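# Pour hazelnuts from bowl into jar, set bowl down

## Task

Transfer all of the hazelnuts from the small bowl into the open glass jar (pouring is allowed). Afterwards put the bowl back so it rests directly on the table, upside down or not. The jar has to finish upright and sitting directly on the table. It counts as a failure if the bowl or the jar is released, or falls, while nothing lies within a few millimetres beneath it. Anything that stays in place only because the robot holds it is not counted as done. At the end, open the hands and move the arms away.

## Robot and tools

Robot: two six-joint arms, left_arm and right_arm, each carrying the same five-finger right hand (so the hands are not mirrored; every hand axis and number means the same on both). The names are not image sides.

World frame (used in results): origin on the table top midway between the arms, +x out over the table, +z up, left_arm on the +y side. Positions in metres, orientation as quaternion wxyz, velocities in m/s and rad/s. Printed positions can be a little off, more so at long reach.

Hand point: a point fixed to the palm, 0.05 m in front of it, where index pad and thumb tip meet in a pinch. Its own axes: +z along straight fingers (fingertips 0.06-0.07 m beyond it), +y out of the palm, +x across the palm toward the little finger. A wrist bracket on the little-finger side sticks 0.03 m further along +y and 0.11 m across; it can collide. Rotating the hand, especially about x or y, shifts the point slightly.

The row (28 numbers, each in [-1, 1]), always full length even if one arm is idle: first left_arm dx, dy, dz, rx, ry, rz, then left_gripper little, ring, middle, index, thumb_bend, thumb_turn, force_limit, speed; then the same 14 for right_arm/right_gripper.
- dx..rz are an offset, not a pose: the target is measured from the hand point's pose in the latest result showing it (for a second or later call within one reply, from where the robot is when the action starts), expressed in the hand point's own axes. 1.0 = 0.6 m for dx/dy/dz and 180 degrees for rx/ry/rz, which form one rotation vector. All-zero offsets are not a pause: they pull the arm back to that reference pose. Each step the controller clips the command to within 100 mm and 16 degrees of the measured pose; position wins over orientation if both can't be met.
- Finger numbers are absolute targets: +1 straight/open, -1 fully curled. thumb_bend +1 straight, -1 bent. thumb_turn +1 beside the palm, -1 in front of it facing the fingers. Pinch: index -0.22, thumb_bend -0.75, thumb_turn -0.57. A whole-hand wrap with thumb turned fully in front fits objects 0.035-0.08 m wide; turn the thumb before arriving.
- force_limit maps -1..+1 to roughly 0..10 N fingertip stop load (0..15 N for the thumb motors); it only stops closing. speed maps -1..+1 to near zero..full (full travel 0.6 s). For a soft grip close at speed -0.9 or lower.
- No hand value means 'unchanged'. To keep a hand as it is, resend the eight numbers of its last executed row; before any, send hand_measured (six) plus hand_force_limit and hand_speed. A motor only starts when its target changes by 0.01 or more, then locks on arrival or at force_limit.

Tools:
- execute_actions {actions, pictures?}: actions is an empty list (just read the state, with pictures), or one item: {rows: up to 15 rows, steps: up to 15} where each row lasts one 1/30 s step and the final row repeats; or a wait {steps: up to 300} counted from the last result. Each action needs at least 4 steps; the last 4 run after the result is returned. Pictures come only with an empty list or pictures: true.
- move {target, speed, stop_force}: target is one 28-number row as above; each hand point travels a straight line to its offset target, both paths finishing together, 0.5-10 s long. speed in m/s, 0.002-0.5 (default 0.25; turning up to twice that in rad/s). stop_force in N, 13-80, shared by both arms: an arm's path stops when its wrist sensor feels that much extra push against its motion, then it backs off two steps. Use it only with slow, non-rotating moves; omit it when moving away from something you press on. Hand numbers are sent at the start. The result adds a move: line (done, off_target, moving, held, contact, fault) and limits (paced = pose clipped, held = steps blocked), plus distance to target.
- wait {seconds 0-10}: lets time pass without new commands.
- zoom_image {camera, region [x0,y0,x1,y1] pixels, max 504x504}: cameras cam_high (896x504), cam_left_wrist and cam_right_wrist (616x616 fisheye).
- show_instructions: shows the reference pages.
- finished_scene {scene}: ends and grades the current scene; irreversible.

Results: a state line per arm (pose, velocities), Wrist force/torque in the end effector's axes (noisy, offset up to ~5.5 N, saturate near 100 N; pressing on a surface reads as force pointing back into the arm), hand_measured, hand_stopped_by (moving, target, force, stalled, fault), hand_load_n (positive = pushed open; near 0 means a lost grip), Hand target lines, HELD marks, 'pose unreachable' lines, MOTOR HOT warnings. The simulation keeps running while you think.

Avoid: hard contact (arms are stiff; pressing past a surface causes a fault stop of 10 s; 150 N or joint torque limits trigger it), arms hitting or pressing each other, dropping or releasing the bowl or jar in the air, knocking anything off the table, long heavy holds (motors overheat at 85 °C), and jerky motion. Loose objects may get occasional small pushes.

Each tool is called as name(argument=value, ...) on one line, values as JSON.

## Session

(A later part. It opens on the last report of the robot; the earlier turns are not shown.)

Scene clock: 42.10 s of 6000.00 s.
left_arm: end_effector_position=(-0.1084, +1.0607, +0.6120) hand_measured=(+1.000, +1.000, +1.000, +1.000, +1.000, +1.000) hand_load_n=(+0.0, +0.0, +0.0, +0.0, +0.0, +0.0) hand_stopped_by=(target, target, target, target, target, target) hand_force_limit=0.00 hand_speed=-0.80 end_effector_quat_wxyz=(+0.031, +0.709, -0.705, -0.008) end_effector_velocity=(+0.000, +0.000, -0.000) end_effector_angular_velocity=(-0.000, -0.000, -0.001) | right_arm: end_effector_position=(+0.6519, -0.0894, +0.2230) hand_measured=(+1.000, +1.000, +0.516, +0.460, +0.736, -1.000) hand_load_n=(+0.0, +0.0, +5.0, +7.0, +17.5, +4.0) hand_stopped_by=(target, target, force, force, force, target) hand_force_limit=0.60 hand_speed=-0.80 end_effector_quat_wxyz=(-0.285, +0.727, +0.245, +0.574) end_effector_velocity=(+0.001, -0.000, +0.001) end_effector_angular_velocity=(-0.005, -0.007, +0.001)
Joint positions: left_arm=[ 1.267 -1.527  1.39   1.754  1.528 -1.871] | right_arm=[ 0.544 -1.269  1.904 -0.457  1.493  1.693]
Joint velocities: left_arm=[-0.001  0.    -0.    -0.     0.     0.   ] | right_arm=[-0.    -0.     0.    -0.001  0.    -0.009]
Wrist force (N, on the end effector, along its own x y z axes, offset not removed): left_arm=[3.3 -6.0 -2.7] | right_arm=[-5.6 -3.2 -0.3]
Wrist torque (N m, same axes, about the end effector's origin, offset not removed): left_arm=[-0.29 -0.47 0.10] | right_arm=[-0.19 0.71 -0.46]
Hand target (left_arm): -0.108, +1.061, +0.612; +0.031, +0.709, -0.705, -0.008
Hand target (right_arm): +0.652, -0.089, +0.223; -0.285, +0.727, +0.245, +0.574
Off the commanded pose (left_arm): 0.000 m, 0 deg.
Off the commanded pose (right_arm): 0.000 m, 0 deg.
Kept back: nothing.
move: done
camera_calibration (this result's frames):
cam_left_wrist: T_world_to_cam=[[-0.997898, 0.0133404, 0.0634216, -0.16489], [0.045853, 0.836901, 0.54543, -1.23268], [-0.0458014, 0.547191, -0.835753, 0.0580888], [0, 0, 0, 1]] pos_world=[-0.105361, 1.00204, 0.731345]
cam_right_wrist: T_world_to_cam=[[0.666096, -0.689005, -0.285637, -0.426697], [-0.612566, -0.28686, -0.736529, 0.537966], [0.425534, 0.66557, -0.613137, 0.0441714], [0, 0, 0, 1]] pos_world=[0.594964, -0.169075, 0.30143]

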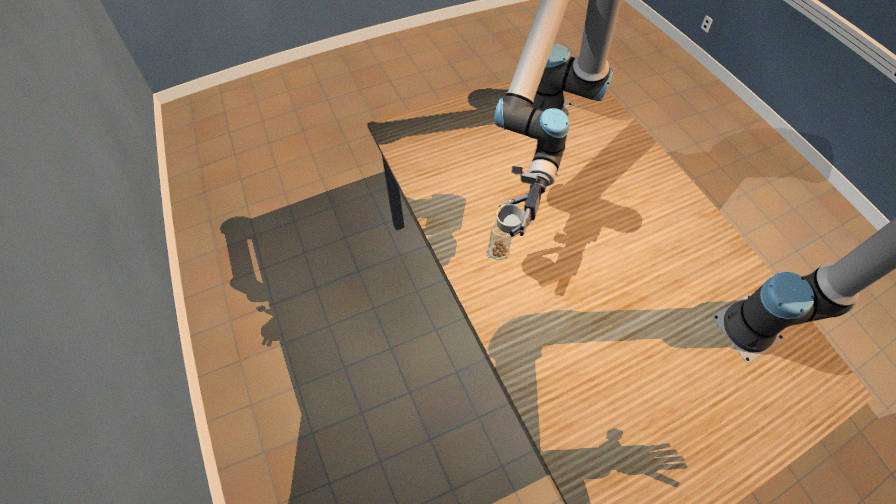

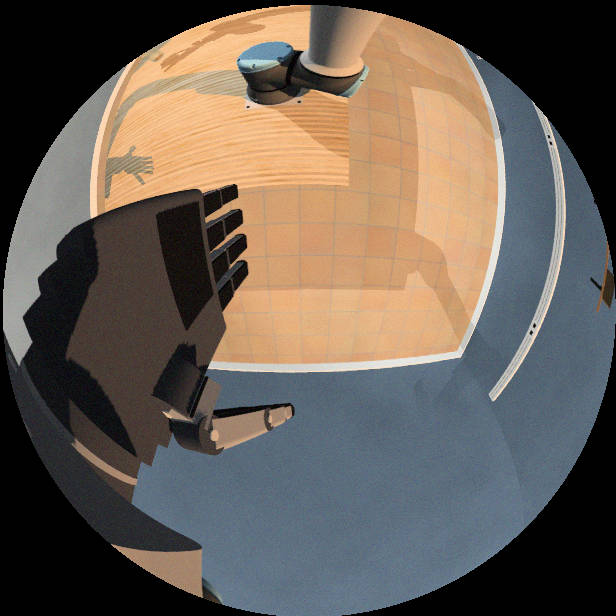

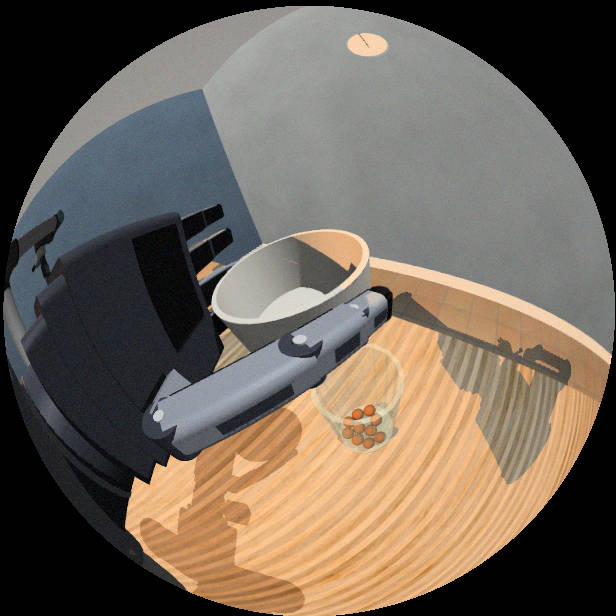

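move(target=[0,0,0,0,0,0,1,1,1,1,1,1,0,-0.8,-0.058,0.008,-0.328,0,0,0,1,1,-0.5,-0.5,-0.3,-1,0.6,-0.8])

move(target=[0,0,0,0,0,0,1,1,1,1,1,1,0,-0.8,-0.323,0.0455,0.058,0,0,0,1,1,-0.5,-0.5,-0.3,-1,0.6,-0.8], speed=0.12)

move(target=[0,0,0,0,0,0,1,1,1,1,1,1,0,-0.8,-0.022,0.0031,0.004,0,0,0,1,1,-0.5,-0.5,-0.3,-1,0.6,-0.8], speed=0.004, stop_force=13)

Scene clock: 43.73 s of 6000.00 s.
left_arm: end_effector_position=(-0.1084, +1.0607, +0.6120) hand_measured=(+1.000, +1.000, +1.000, +1.000, +1.000, +1.000) hand_load_n=(+0.0, +0.0, +0.0, +0.0, +0.0, +0.0) hand_stopped_by=(target, target, target, target, target, target) hand_force_limit=0.00 hand_speed=-0.80 end_effector_quat_wxyz=(+0.031, +0.709, -0.705, -0.008) end_effector_velocity=(-0.000, +0.000, +0.000) end_effector_angular_velocity=(+0.001, -0.000, +0.000) | right_arm: end_effector_position=(+0.5107, -0.2307, +0.2231) hand_measured=(+1.000, +1.000, +0.516, +0.460, +0.736, -1.000) hand_load_n=(+0.0, +0.0, +5.0, +7.0, +17.5, +4.0) hand_stopped_by=(target, target, force, force, force, target) hand_force_limit=0.60 hand_speed=-0.80 end_effector_quat_wxyz=(-0.285, +0.727, +0.245, +0.574) end_effector_velocity=(-0.003, -0.002, -0.002) end_effector_angular_velocity=(-0.002, +0.003, +0.002)
Joint positions: left_arm=[ 1.267 -1.527  1.39   1.754  1.528 -1.871] | right_arm=[ 0.506 -1.573  2.27  -0.518  1.456  1.686]
Joint velocities: left_arm=[ 0.001 -0.    -0.    -0.001  0.     0.   ] | right_arm=[-0.    -0.002  0.005  0.001 -0.003 -0.   ]
Wrist force (N, on the end effector, along its own x y z axes, offset not removed): left_arm=[2.5 -3.4 0.4] | right_arm=[2.2 -2.6 0.9]
Wrist torque (N m, same axes, about the end effector's origin, offset not removed): left_arm=[-0.10 -0.30 0.11] | right_arm=[-0.20 -0.41 0.09]
Hand target (left_arm): -0.108, +1.061, +0.612; +0.031, +0.709, -0.705, -0.008
Hand target (right_arm): +0.511, -0.231, +0.223; -0.285, +0.727, +0.245, +0.574
Off the commanded pose (left_arm): 0.000 m, 0 deg.
Off the commanded pose (right_arm): 0.000 m, 0 deg.
Kept back: nothing.
move: done
camera_calibration (this result's frames):
cam_left_wrist: T_world_to_cam=[[-0.997898, 0.0133404, 0.0634215, -0.16489], [0.045853, 0.836901, 0.54543, -1.23268], [-0.0458013, 0.547191, -0.835753, 0.0580888], [0, 0, 0, 1]] pos_world=[-0.105361, 1.00204, 0.731345]
cam_right_wrist: T_world_to_cam=[[0.666092, -0.689014, -0.285626, -0.429977], [-0.612542, -0.286828, -0.736561, 0.411017], [0.425575, 0.665575, -0.613103, 0.198366], [0, 0, 0, 1]] pos_world=[0.45375, -0.310396, 0.301545]

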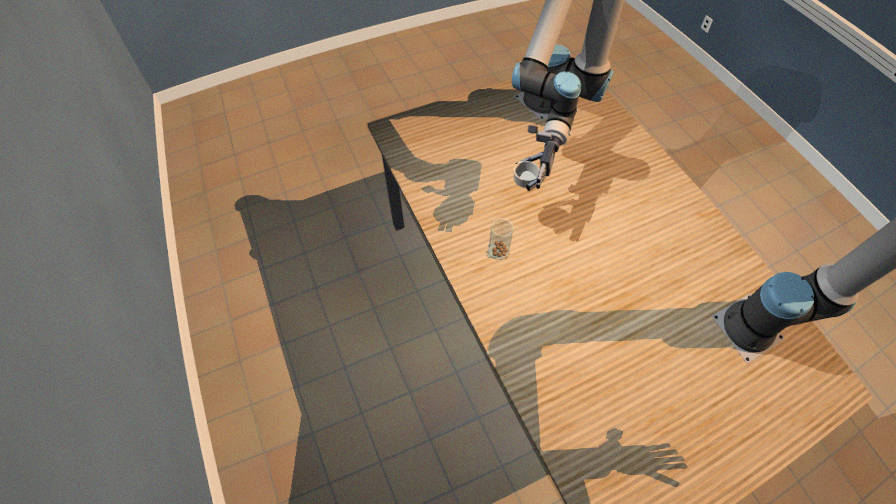

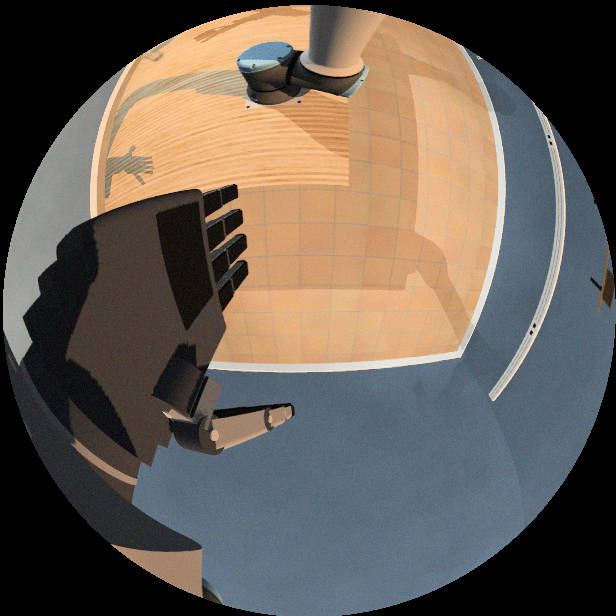

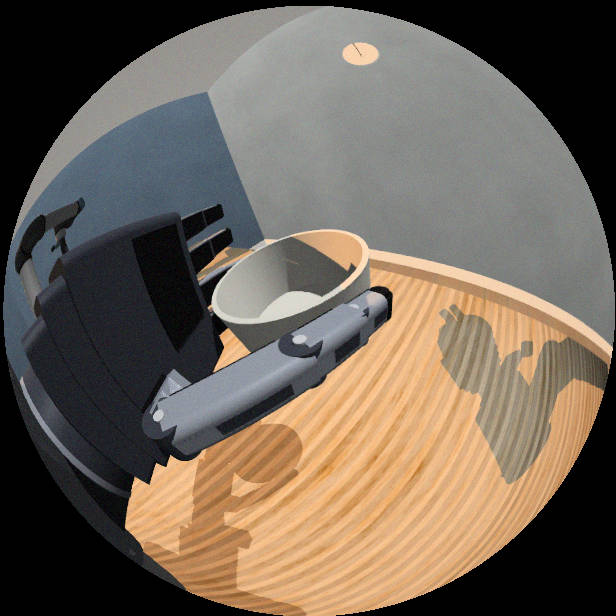

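Scene clock: 45.90 s of 6000.00 s.
left_arm: end_effector_position=(-0.1084, +1.0607, +0.6120) hand_measured=(+1.000, +1.000, +1.000, +1.000, +1.000, +1.000) hand_load_n=(+0.0, +0.0, +0.0, +0.0, +0.0, +0.0) hand_stopped_by=(target, target, target, target, target, target) hand_force_limit=0.00 hand_speed=-0.80 end_effector_quat_wxyz=(+0.031, +0.709, -0.705, -0.008) end_effector_velocity=(+0.001, +0.000, +0.000) end_effector_angular_velocity=(+0.000, -0.000, -0.002) | right_arm: end_effector_position=(+0.5108, -0.2314, +0.0246) hand_measured=(+1.000, +1.000, +0.516, +0.460, +0.736, -1.000) hand_load_n=(+0.0, +0.0, +5.0, +7.0, +17.5, +4.0) hand_stopped_by=(target, target, force, force, force, target) hand_force_limit=0.60 hand_speed=-0.80 end_effector_quat_wxyz=(-0.285, +0.727, +0.245, +0.574) end_effector_velocity=(-0.000, -0.000, -0.002) end_effector_angular_velocity=(+0.001, +0.001, +0.000)
Joint positions: left_arm=[ 1.267 -1.527  1.39   1.754  1.528 -1.871] | right_arm=[ 0.505 -1.213  2.385 -0.992  1.454  1.686]
Joint velocities: left_arm=[-0.001  0.    -0.001  0.     0.     0.   ] | right_arm=[-0.     0.004  0.001 -0.004 -0.001  0.001]
Wrist force (N, on the end effector, along its own x y z axes, offset not removed): left_arm=[3.1 -2.0 2.4] | right_arm=[-8.1 -6.1 2.2]
Wrist torque (N m, same axes, about the end effector's origin, offset not removed): left_arm=[-0.17 -0.40 0.35] | right_arm=[-1.06 1.17 -0.54]
Hand target (left_arm): -0.108, +1.061, +0.612; +0.031, +0.709, -0.705, -0.008
Hand target (right_arm): +0.511, -0.231, +0.025; -0.285, +0.727, +0.245, +0.574
Off the commanded pose (left_arm): 0.000 m, 0 deg.
Off the commanded pose (right_arm): 0.000 m, 0 deg.
Kept back: nothing.
move: done
camera_calibration (this result's frames):
cam_left_wrist: T_world_to_cam=[[-0.997898, 0.0133402, 0.0634216, -0.16489], [0.0458529, 0.836901, 0.54543, -1.23268], [-0.0458014, 0.547192, -0.835753, 0.0580886], [0, 0, 0, 1]] pos_world=[-0.105361, 1.00204, 0.731345]
cam_right_wrist: T_world_to_cam=[[0.666089, -0.689014, -0.285631, -0.487171], [-0.612563, -0.28685, -0.736535, 0.264726], [0.42555, 0.665565, -0.613132, 0.0770965], [0, 0, 0, 1]] pos_world=[0.453852, -0.311044, 0.103099]

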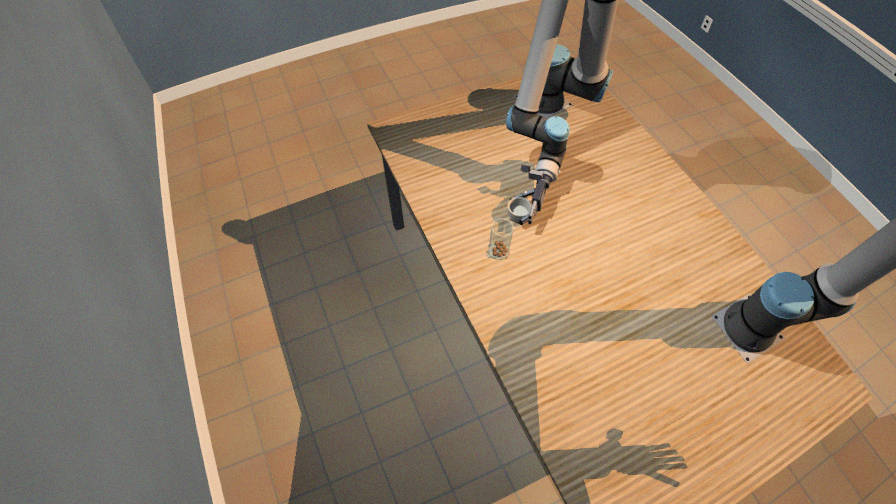

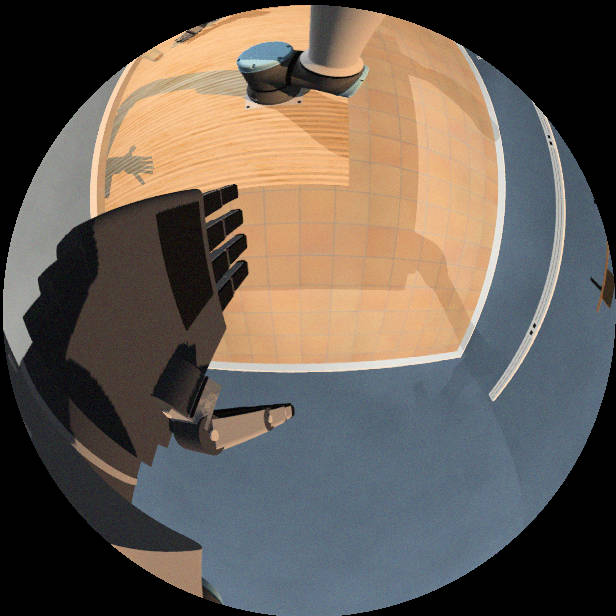

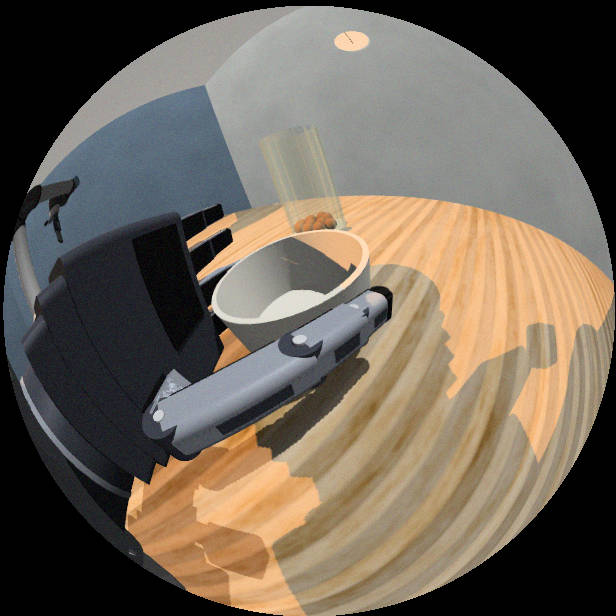

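Scene clock: 48.53 s of 6000.00 s.
left_arm: end_effector_position=(-0.1084, +1.0607, +0.6120) hand_measured=(+1.000, +1.000, +1.000, +1.000, +1.000, +1.000) hand_load_n=(+0.0, +0.0, +0.0, +0.0, +0.0, +0.0) hand_stopped_by=(target, target, target, target, target, target) hand_force_limit=0.00 hand_speed=-0.80 end_effector_quat_wxyz=(+0.031, +0.709, -0.705, -0.008) end_effector_velocity=(-0.000, +0.000, +0.000) end_effector_angular_velocity=(+0.001, -0.000, +0.000) | right_arm: end_effector_position=(+0.5108, -0.2313, +0.0157) hand_measured=(+1.000, +1.000, +0.516, +0.460, +0.736, -1.000) hand_load_n=(+0.0, +0.0, +4.5, +7.0, +17.5, +2.5) hand_stopped_by=(target, target, force, force, force, target) hand_force_limit=0.60 hand_speed=-0.80 end_effector_quat_wxyz=(-0.285, +0.727, +0.245, +0.574) end_effector_velocity=(-0.002, -0.001, +0.000) end_effector_angular_velocity=(-0.002, +0.003, +0.001)
Joint positions: left_arm=[ 1.267 -1.527  1.39   1.754  1.528 -1.871] | right_arm=[ 0.505 -1.194  2.387 -1.014  1.454  1.686]
Joint velocities: left_arm=[ 0.     0.    -0.001 -0.     0.     0.   ] | right_arm=[ 0.    -0.004  0.002  0.005 -0.001 -0.   ]
Wrist force (N, on the end effector, along its own x y z axes, offset not removed): left_arm=[0.9 -0.7 3.6] | right_arm=[3.2 -2.3 0.5]
Wrist torque (N m, same axes, about the end effector's origin, offset not removed): left_arm=[0.21 -0.27 0.28] | right_arm=[0.17 1.28 -0.15]
Hand target (left_arm): -0.108, +1.061, +0.612; +0.031, +0.709, -0.705, -0.008
Hand target (right_arm): +0.511, -0.231, +0.016; -0.285, +0.727, +0.245, +0.574
Off the commanded pose (left_arm): 0.000 m, 0 deg.
Off the commanded pose (right_arm): 0.005 m, 0 deg.
Kept back: nothing.
move: contact (right_arm)
camera_calibration (this result's frames):
cam_left_wrist: T_world_to_cam=[[-0.997898, 0.0133404, 0.0634215, -0.16489], [0.045853, 0.836901, 0.54543, -1.23268], [-0.0458013, 0.547192, -0.835753, 0.0580887], [0, 0, 0, 1]] pos_world=[-0.105361, 1.00204, 0.731345]
cam_right_wrist: T_world_to_cam=[[0.666174, -0.688949, -0.285589, -0.489777], [-0.612378, -0.286739, -0.736732, 0.258126], [0.425681, 0.66568, -0.612916, 0.0715002], [0, 0, 0, 1]] pos_world=[0.453912, -0.311013, 0.0941186]

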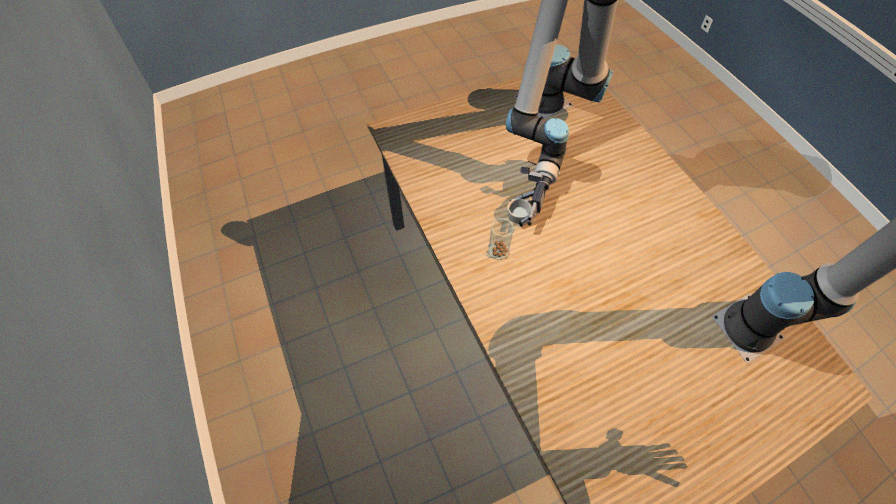

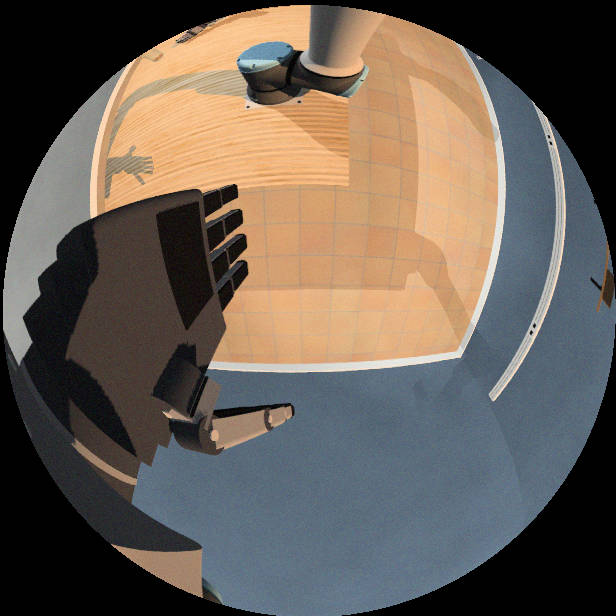

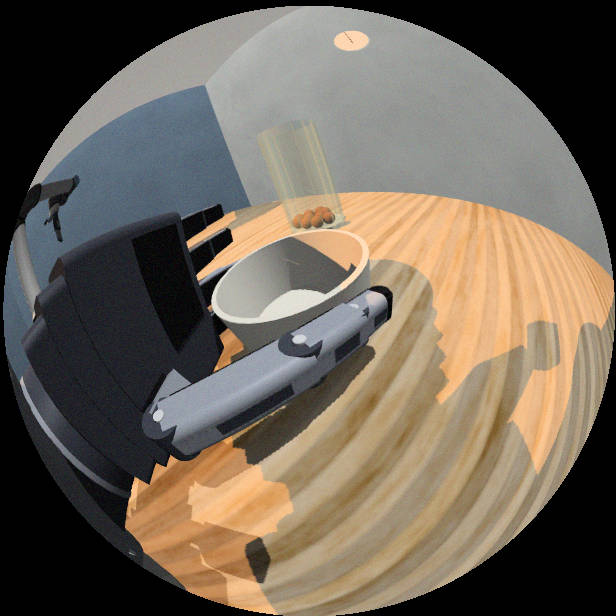

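move(target=[0,0,0,0,0,0,1,1,1,1,1,1,0,-0.8,0,0,0,0,0,0,1,1,0.8,0.7,1,-1,0.8,-0.7])

move(target=[0,0,0,0,0,0,1,1,1,1,1,1,0,-0.8,0.015,-0.04,-0.02,0,0,0,1,1,1,1,1,-1,0.8,-0.5], speed=0.03)

move(target=[0,0,0,0,0,0,1,1,1,1,1,1,0,-0.8,0.1,-0.03,-0.15,0,0,0,1,1,1,1,1,-1,0.8,-0.5], speed=0.15)

zoom_image(camera="cam_high", region=[380,120,680,340])

Scene clock: 50.00 s of 6000.00 s.
left_arm: end_effector_position=(-0.1084, +1.0607, +0.6120) hand_measured=(+1.000, +1.000, +1.000, +1.000, +1.000, +1.000) hand_load_n=(+0.0, +0.0, +0.0, +0.0, +0.0, +0.0) hand_stopped_by=(target, target, target, target, target, target) hand_force_limit=0.00 hand_speed=-0.80 end_effector_quat_wxyz=(+0.031, +0.709, -0.705, -0.008) end_effector_velocity=(-0.001, +0.000, +0.000) end_effector_angular_velocity=(+0.000, -0.000, +0.001) | right_arm: end_effector_position=(+0.5108, -0.2313, +0.0157) hand_measured=(+1.000, +1.000, +0.800, +0.700, +1.000, -1.000) hand_load_n=(+0.0, +0.0, +0.0, -2.0, +0.0, +0.0) hand_stopped_by=(target, target, target, target, target, target) hand_force_limit=0.80 hand_speed=-0.70 end_effector_quat_wxyz=(-0.285, +0.727, +0.245, +0.574) end_effector_velocity=(+0.001, +0.000, +0.001) end_effector_angular_velocity=(+0.001, -0.001, -0.001)
Joint positions: left_arm=[ 1.267 -1.527  1.39   1.754  1.528 -1.871] | right_arm=[ 0.505 -1.194  2.387 -1.014  1.454  1.686]
Joint velocities: left_arm=[ 0.001  0.    -0.001  0.     0.     0.   ] | right_arm=[-0.001 -0.    -0.001  0.     0.     0.   ]
Wrist force (N, on the end effector, along its own x y z axes, offset not removed): left_arm=[4.7 -1.0 2.1] | right_arm=[3.3 1.2 -1.2]
Wrist torque (N m, same axes, about the end effector's origin, offset not removed): left_arm=[0.07 -0.58 0.38] | right_arm=[0.35 0.58 0.24]
Hand target (left_arm): -0.108, +1.061, +0.612; +0.031, +0.709, -0.705, -0.008
Hand target (right_arm): +0.511, -0.231, +0.016; -0.285, +0.727, +0.245, +0.574
Off the commanded pose (left_arm): 0.000 m, 0 deg.
Off the commanded pose (right_arm): 0.000 m, 0 deg.
Kept back: nothing.
move: done
camera_calibration (this result's frames):
cam_left_wrist: T_world_to_cam=[[-0.997898, 0.0133404, 0.0634216, -0.16489], [0.045853, 0.836901, 0.54543, -1.23268], [-0.0458013, 0.547192, -0.835753, 0.0580887], [0, 0, 0, 1]] pos_world=[-0.105361, 1.00204, 0.731345]
cam_right_wrist: T_world_to_cam=[[0.666159, -0.688964, -0.285589, -0.489786], [-0.612387, -0.286729, -0.736728, 0.258134], [0.425692, 0.665669, -0.61292, 0.0714943], [0, 0, 0, 1]] pos_world=[0.453919, -0.311022, 0.0941173]

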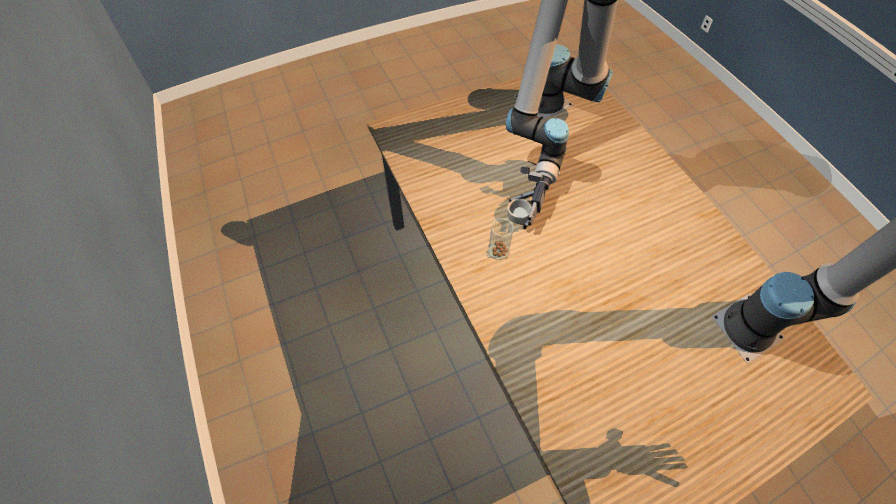

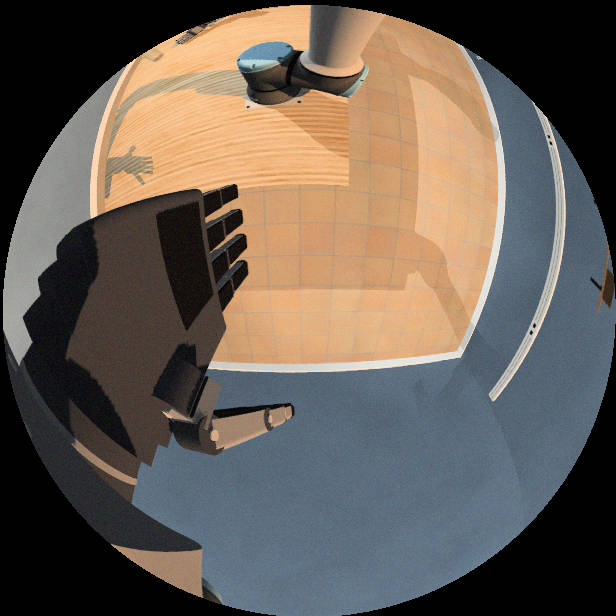

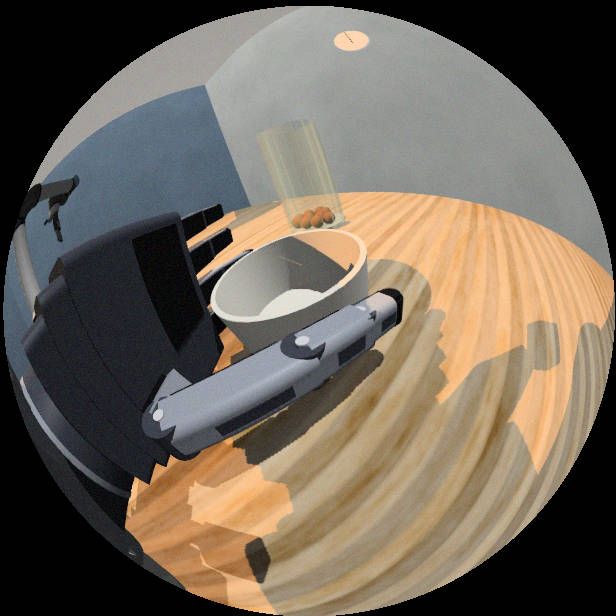

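Scene clock: 51.27 s of 6000.00 s.
left_arm: end_effector_position=(-0.1084, +1.0607, +0.6120) hand_measured=(+1.000, +1.000, +1.000, +1.000, +1.000, +1.000) hand_load_n=(+0.0, +0.0, +0.0, +0.0, +0.0, +0.0) hand_stopped_by=(target, target, target, target, target, target) hand_force_limit=0.00 hand_speed=-0.80 end_effector_quat_wxyz=(+0.031, +0.709, -0.705, -0.008) end_effector_velocity=(-0.000, +0.000, -0.000) end_effector_angular_velocity=(-0.001, -0.000, +0.001) | right_arm: end_effector_position=(+0.4882, -0.2223, +0.0297) hand_measured=(+1.000, +1.000, +1.000, +1.000, +1.000, -1.000) hand_load_n=(+0.0, +0.0, +0.0, +0.0, +0.0, +0.0) hand_stopped_by=(target, target, target, target, target, target) hand_force_limit=0.80 hand_speed=-0.50 end_effector_quat_wxyz=(-0.285, +0.727, +0.245, +0.574) end_effector_velocity=(-0.001, +0.001, +0.002) end_effector_angular_velocity=(+0.002, -0.002, -0.001)
Joint positions: left_arm=[ 1.267 -1.527  1.39   1.754  1.528 -1.871] | right_arm=[ 0.557 -1.227  2.389 -0.984  1.505  1.695]
Joint velocities: left_arm=[ 0.001  0.001  0.     0.     0.    -0.   ] | right_arm=[ 0.003 -0.004 -0.001  0.002  0.004  0.001]
Wrist force (N, on the end effector, along its own x y z axes, offset not removed): left_arm=[2.0 -2.8 -0.9] | right_arm=[0.2 0.1 2.5]
Wrist torque (N m, same axes, about the end effector's origin, offset not removed): left_arm=[0.13 -0.16 0.20] | right_arm=[0.10 0.23 0.18]
Hand target (left_arm): -0.108, +1.061, +0.612; +0.031, +0.709, -0.705, -0.008
Hand target (right_arm): +0.488, -0.222, +0.030; -0.285, +0.727, +0.245, +0.574
Off the commanded pose (left_arm): 0.000 m, 0 deg.
Off the commanded pose (right_arm): 0.000 m, 0 deg.
Kept back: nothing.
move: done
camera_calibration (this result's frames):
cam_left_wrist: T_world_to_cam=[[-0.997898, 0.0133405, 0.0634215, -0.16489], [0.0458531, 0.836901, 0.54543, -1.23268], [-0.0458012, 0.547192, -0.835753, 0.0580886], [0, 0, 0, 1]] pos_world=[-0.105361, 1.00204, 0.731345]
cam_right_wrist: T_world_to_cam=[[0.666174, -0.688947, -0.285596, -0.464484], [-0.612392, -0.286752, -0.736715, 0.257176], [0.425663, 0.665677, -0.612932, 0.0837512], [0, 0, 0, 1]] pos_world=[0.43127, -0.30201, 0.108145]

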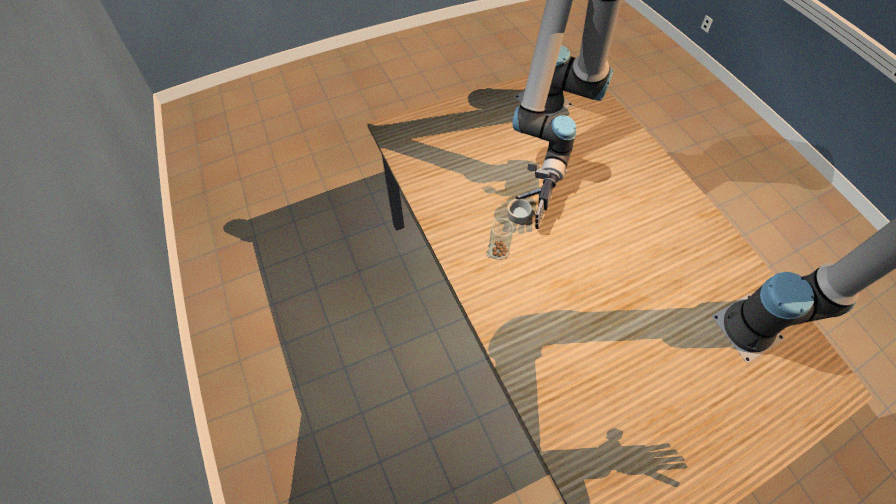

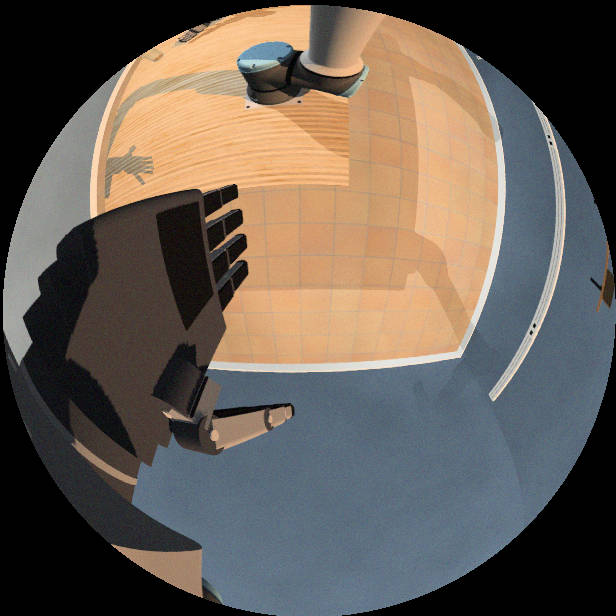

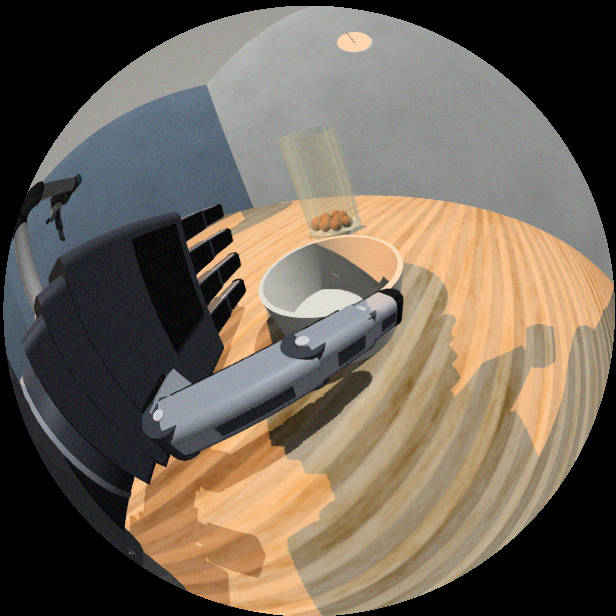

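Scene clock: 52.53 s of 6000.00 s.
left_arm: end_effector_position=(-0.1084, +1.0607, +0.6120) hand_measured=(+1.000, +1.000, +1.000, +1.000, +1.000, +1.000) hand_load_n=(+0.0, +0.0, +0.0, +0.0, +0.0, +0.0) hand_stopped_by=(target, target, target, target, target, target) hand_force_limit=0.00 hand_speed=-0.80 end_effector_quat_wxyz=(+0.031, +0.709, -0.705, -0.008) end_effector_velocity=(+0.000, +0.000, -0.001) end_effector_angular_velocity=(-0.001, +0.000, -0.000) | right_arm: end_effector_position=(+0.4266, -0.2704, +0.1063) hand_measured=(+1.000, +1.000, +1.000, +1.000, +1.000, -1.000) hand_load_n=(+0.0, +0.0, +0.0, +0.0, +0.0, +0.0) hand_stopped_by=(target, target, target, target, target, target) hand_force_limit=0.80 hand_speed=-0.50 end_effector_quat_wxyz=(-0.285, +0.727, +0.245, +0.574) end_effector_velocity=(-0.002, -0.001, -0.000) end_effector_angular_velocity=(-0.002, +0.003, +0.001)
Joint positions: left_arm=[ 1.267 -1.527  1.39   1.754  1.528 -1.871] | right_arm=[ 0.57  -1.489  2.491 -0.824  1.518  1.697]
Joint velocities: left_arm=[0.    0.001 0.001 0.    0.    0.   ] | right_arm=[ 0.001 -0.003  0.002  0.004 -0.001  0.   ]
Wrist force (N, on the end effector, along its own x y z axes, offset not removed): left_arm=[-1.9 0.8 2.2] | right_arm=[-3.8 3.4 1.1]
Wrist torque (N m, same axes, about the end effector's origin, offset not removed): left_arm=[0.36 0.32 -0.06] | right_arm=[0.67 0.89 0.12]
Hand target (left_arm): -0.108, +1.061, +0.612; +0.031, +0.709, -0.705, -0.008
Hand target (right_arm): +0.427, -0.270, +0.106; -0.285, +0.727, +0.245, +0.574
Off the commanded pose (left_arm): 0.000 m, 0 deg.
Off the commanded pose (right_arm): 0.000 m, 0 deg.
Kept back: nothing.
move: done
camera_calibration (this result's frames):
cam_left_wrist: T_world_to_cam=[[-0.997898, 0.0133404, 0.0634215, -0.16489], [0.045853, 0.836901, 0.54543, -1.23268], [-0.0458013, 0.547192, -0.835753, 0.0580888], [0, 0, 0, 1]] pos_world=[-0.105361, 1.00204, 0.731345]
cam_right_wrist: T_world_to_cam=[[0.666164, -0.68896, -0.285587, -0.434713], [-0.612377, -0.286723, -0.736739, 0.262093], [0.425699, 0.665676, -0.612908, 0.188932], [0, 0, 0, 1]] pos_world=[0.369662, -0.350119, 0.184744]

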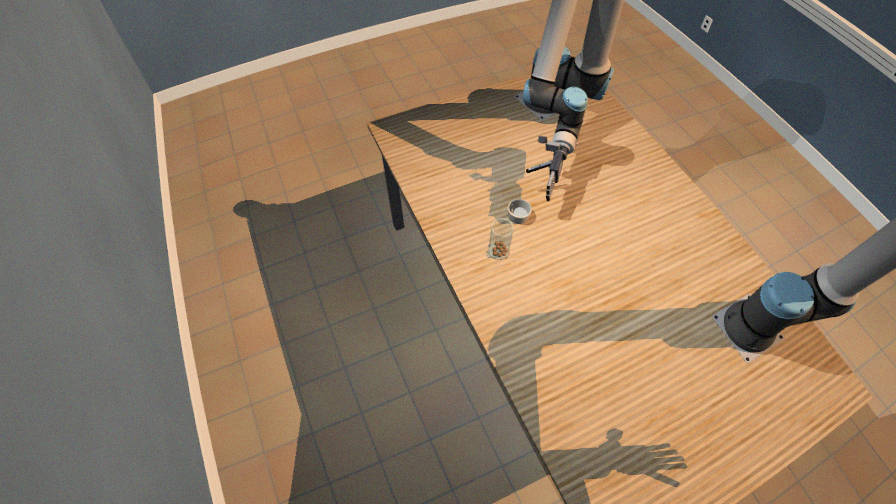

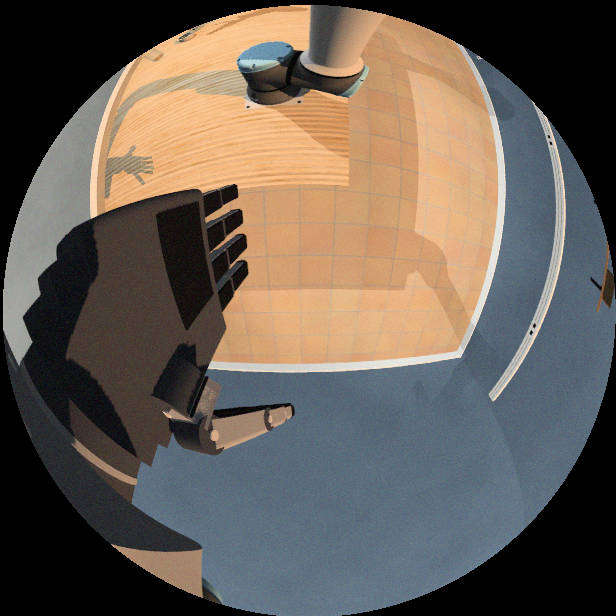

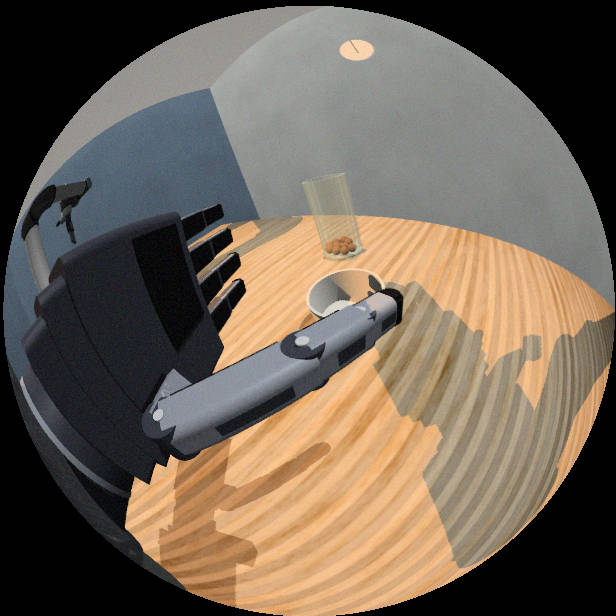

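Region (380, 120, 680, 340) of cam_high's 896x504 image, scaled by 1.680, with more detail than that image has; it fills the top 370 rows of this view, and the rest is white.

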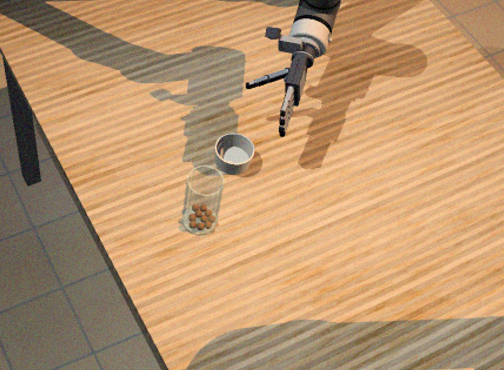

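finished_scene(scene=2)

The scene is finished: the task was done.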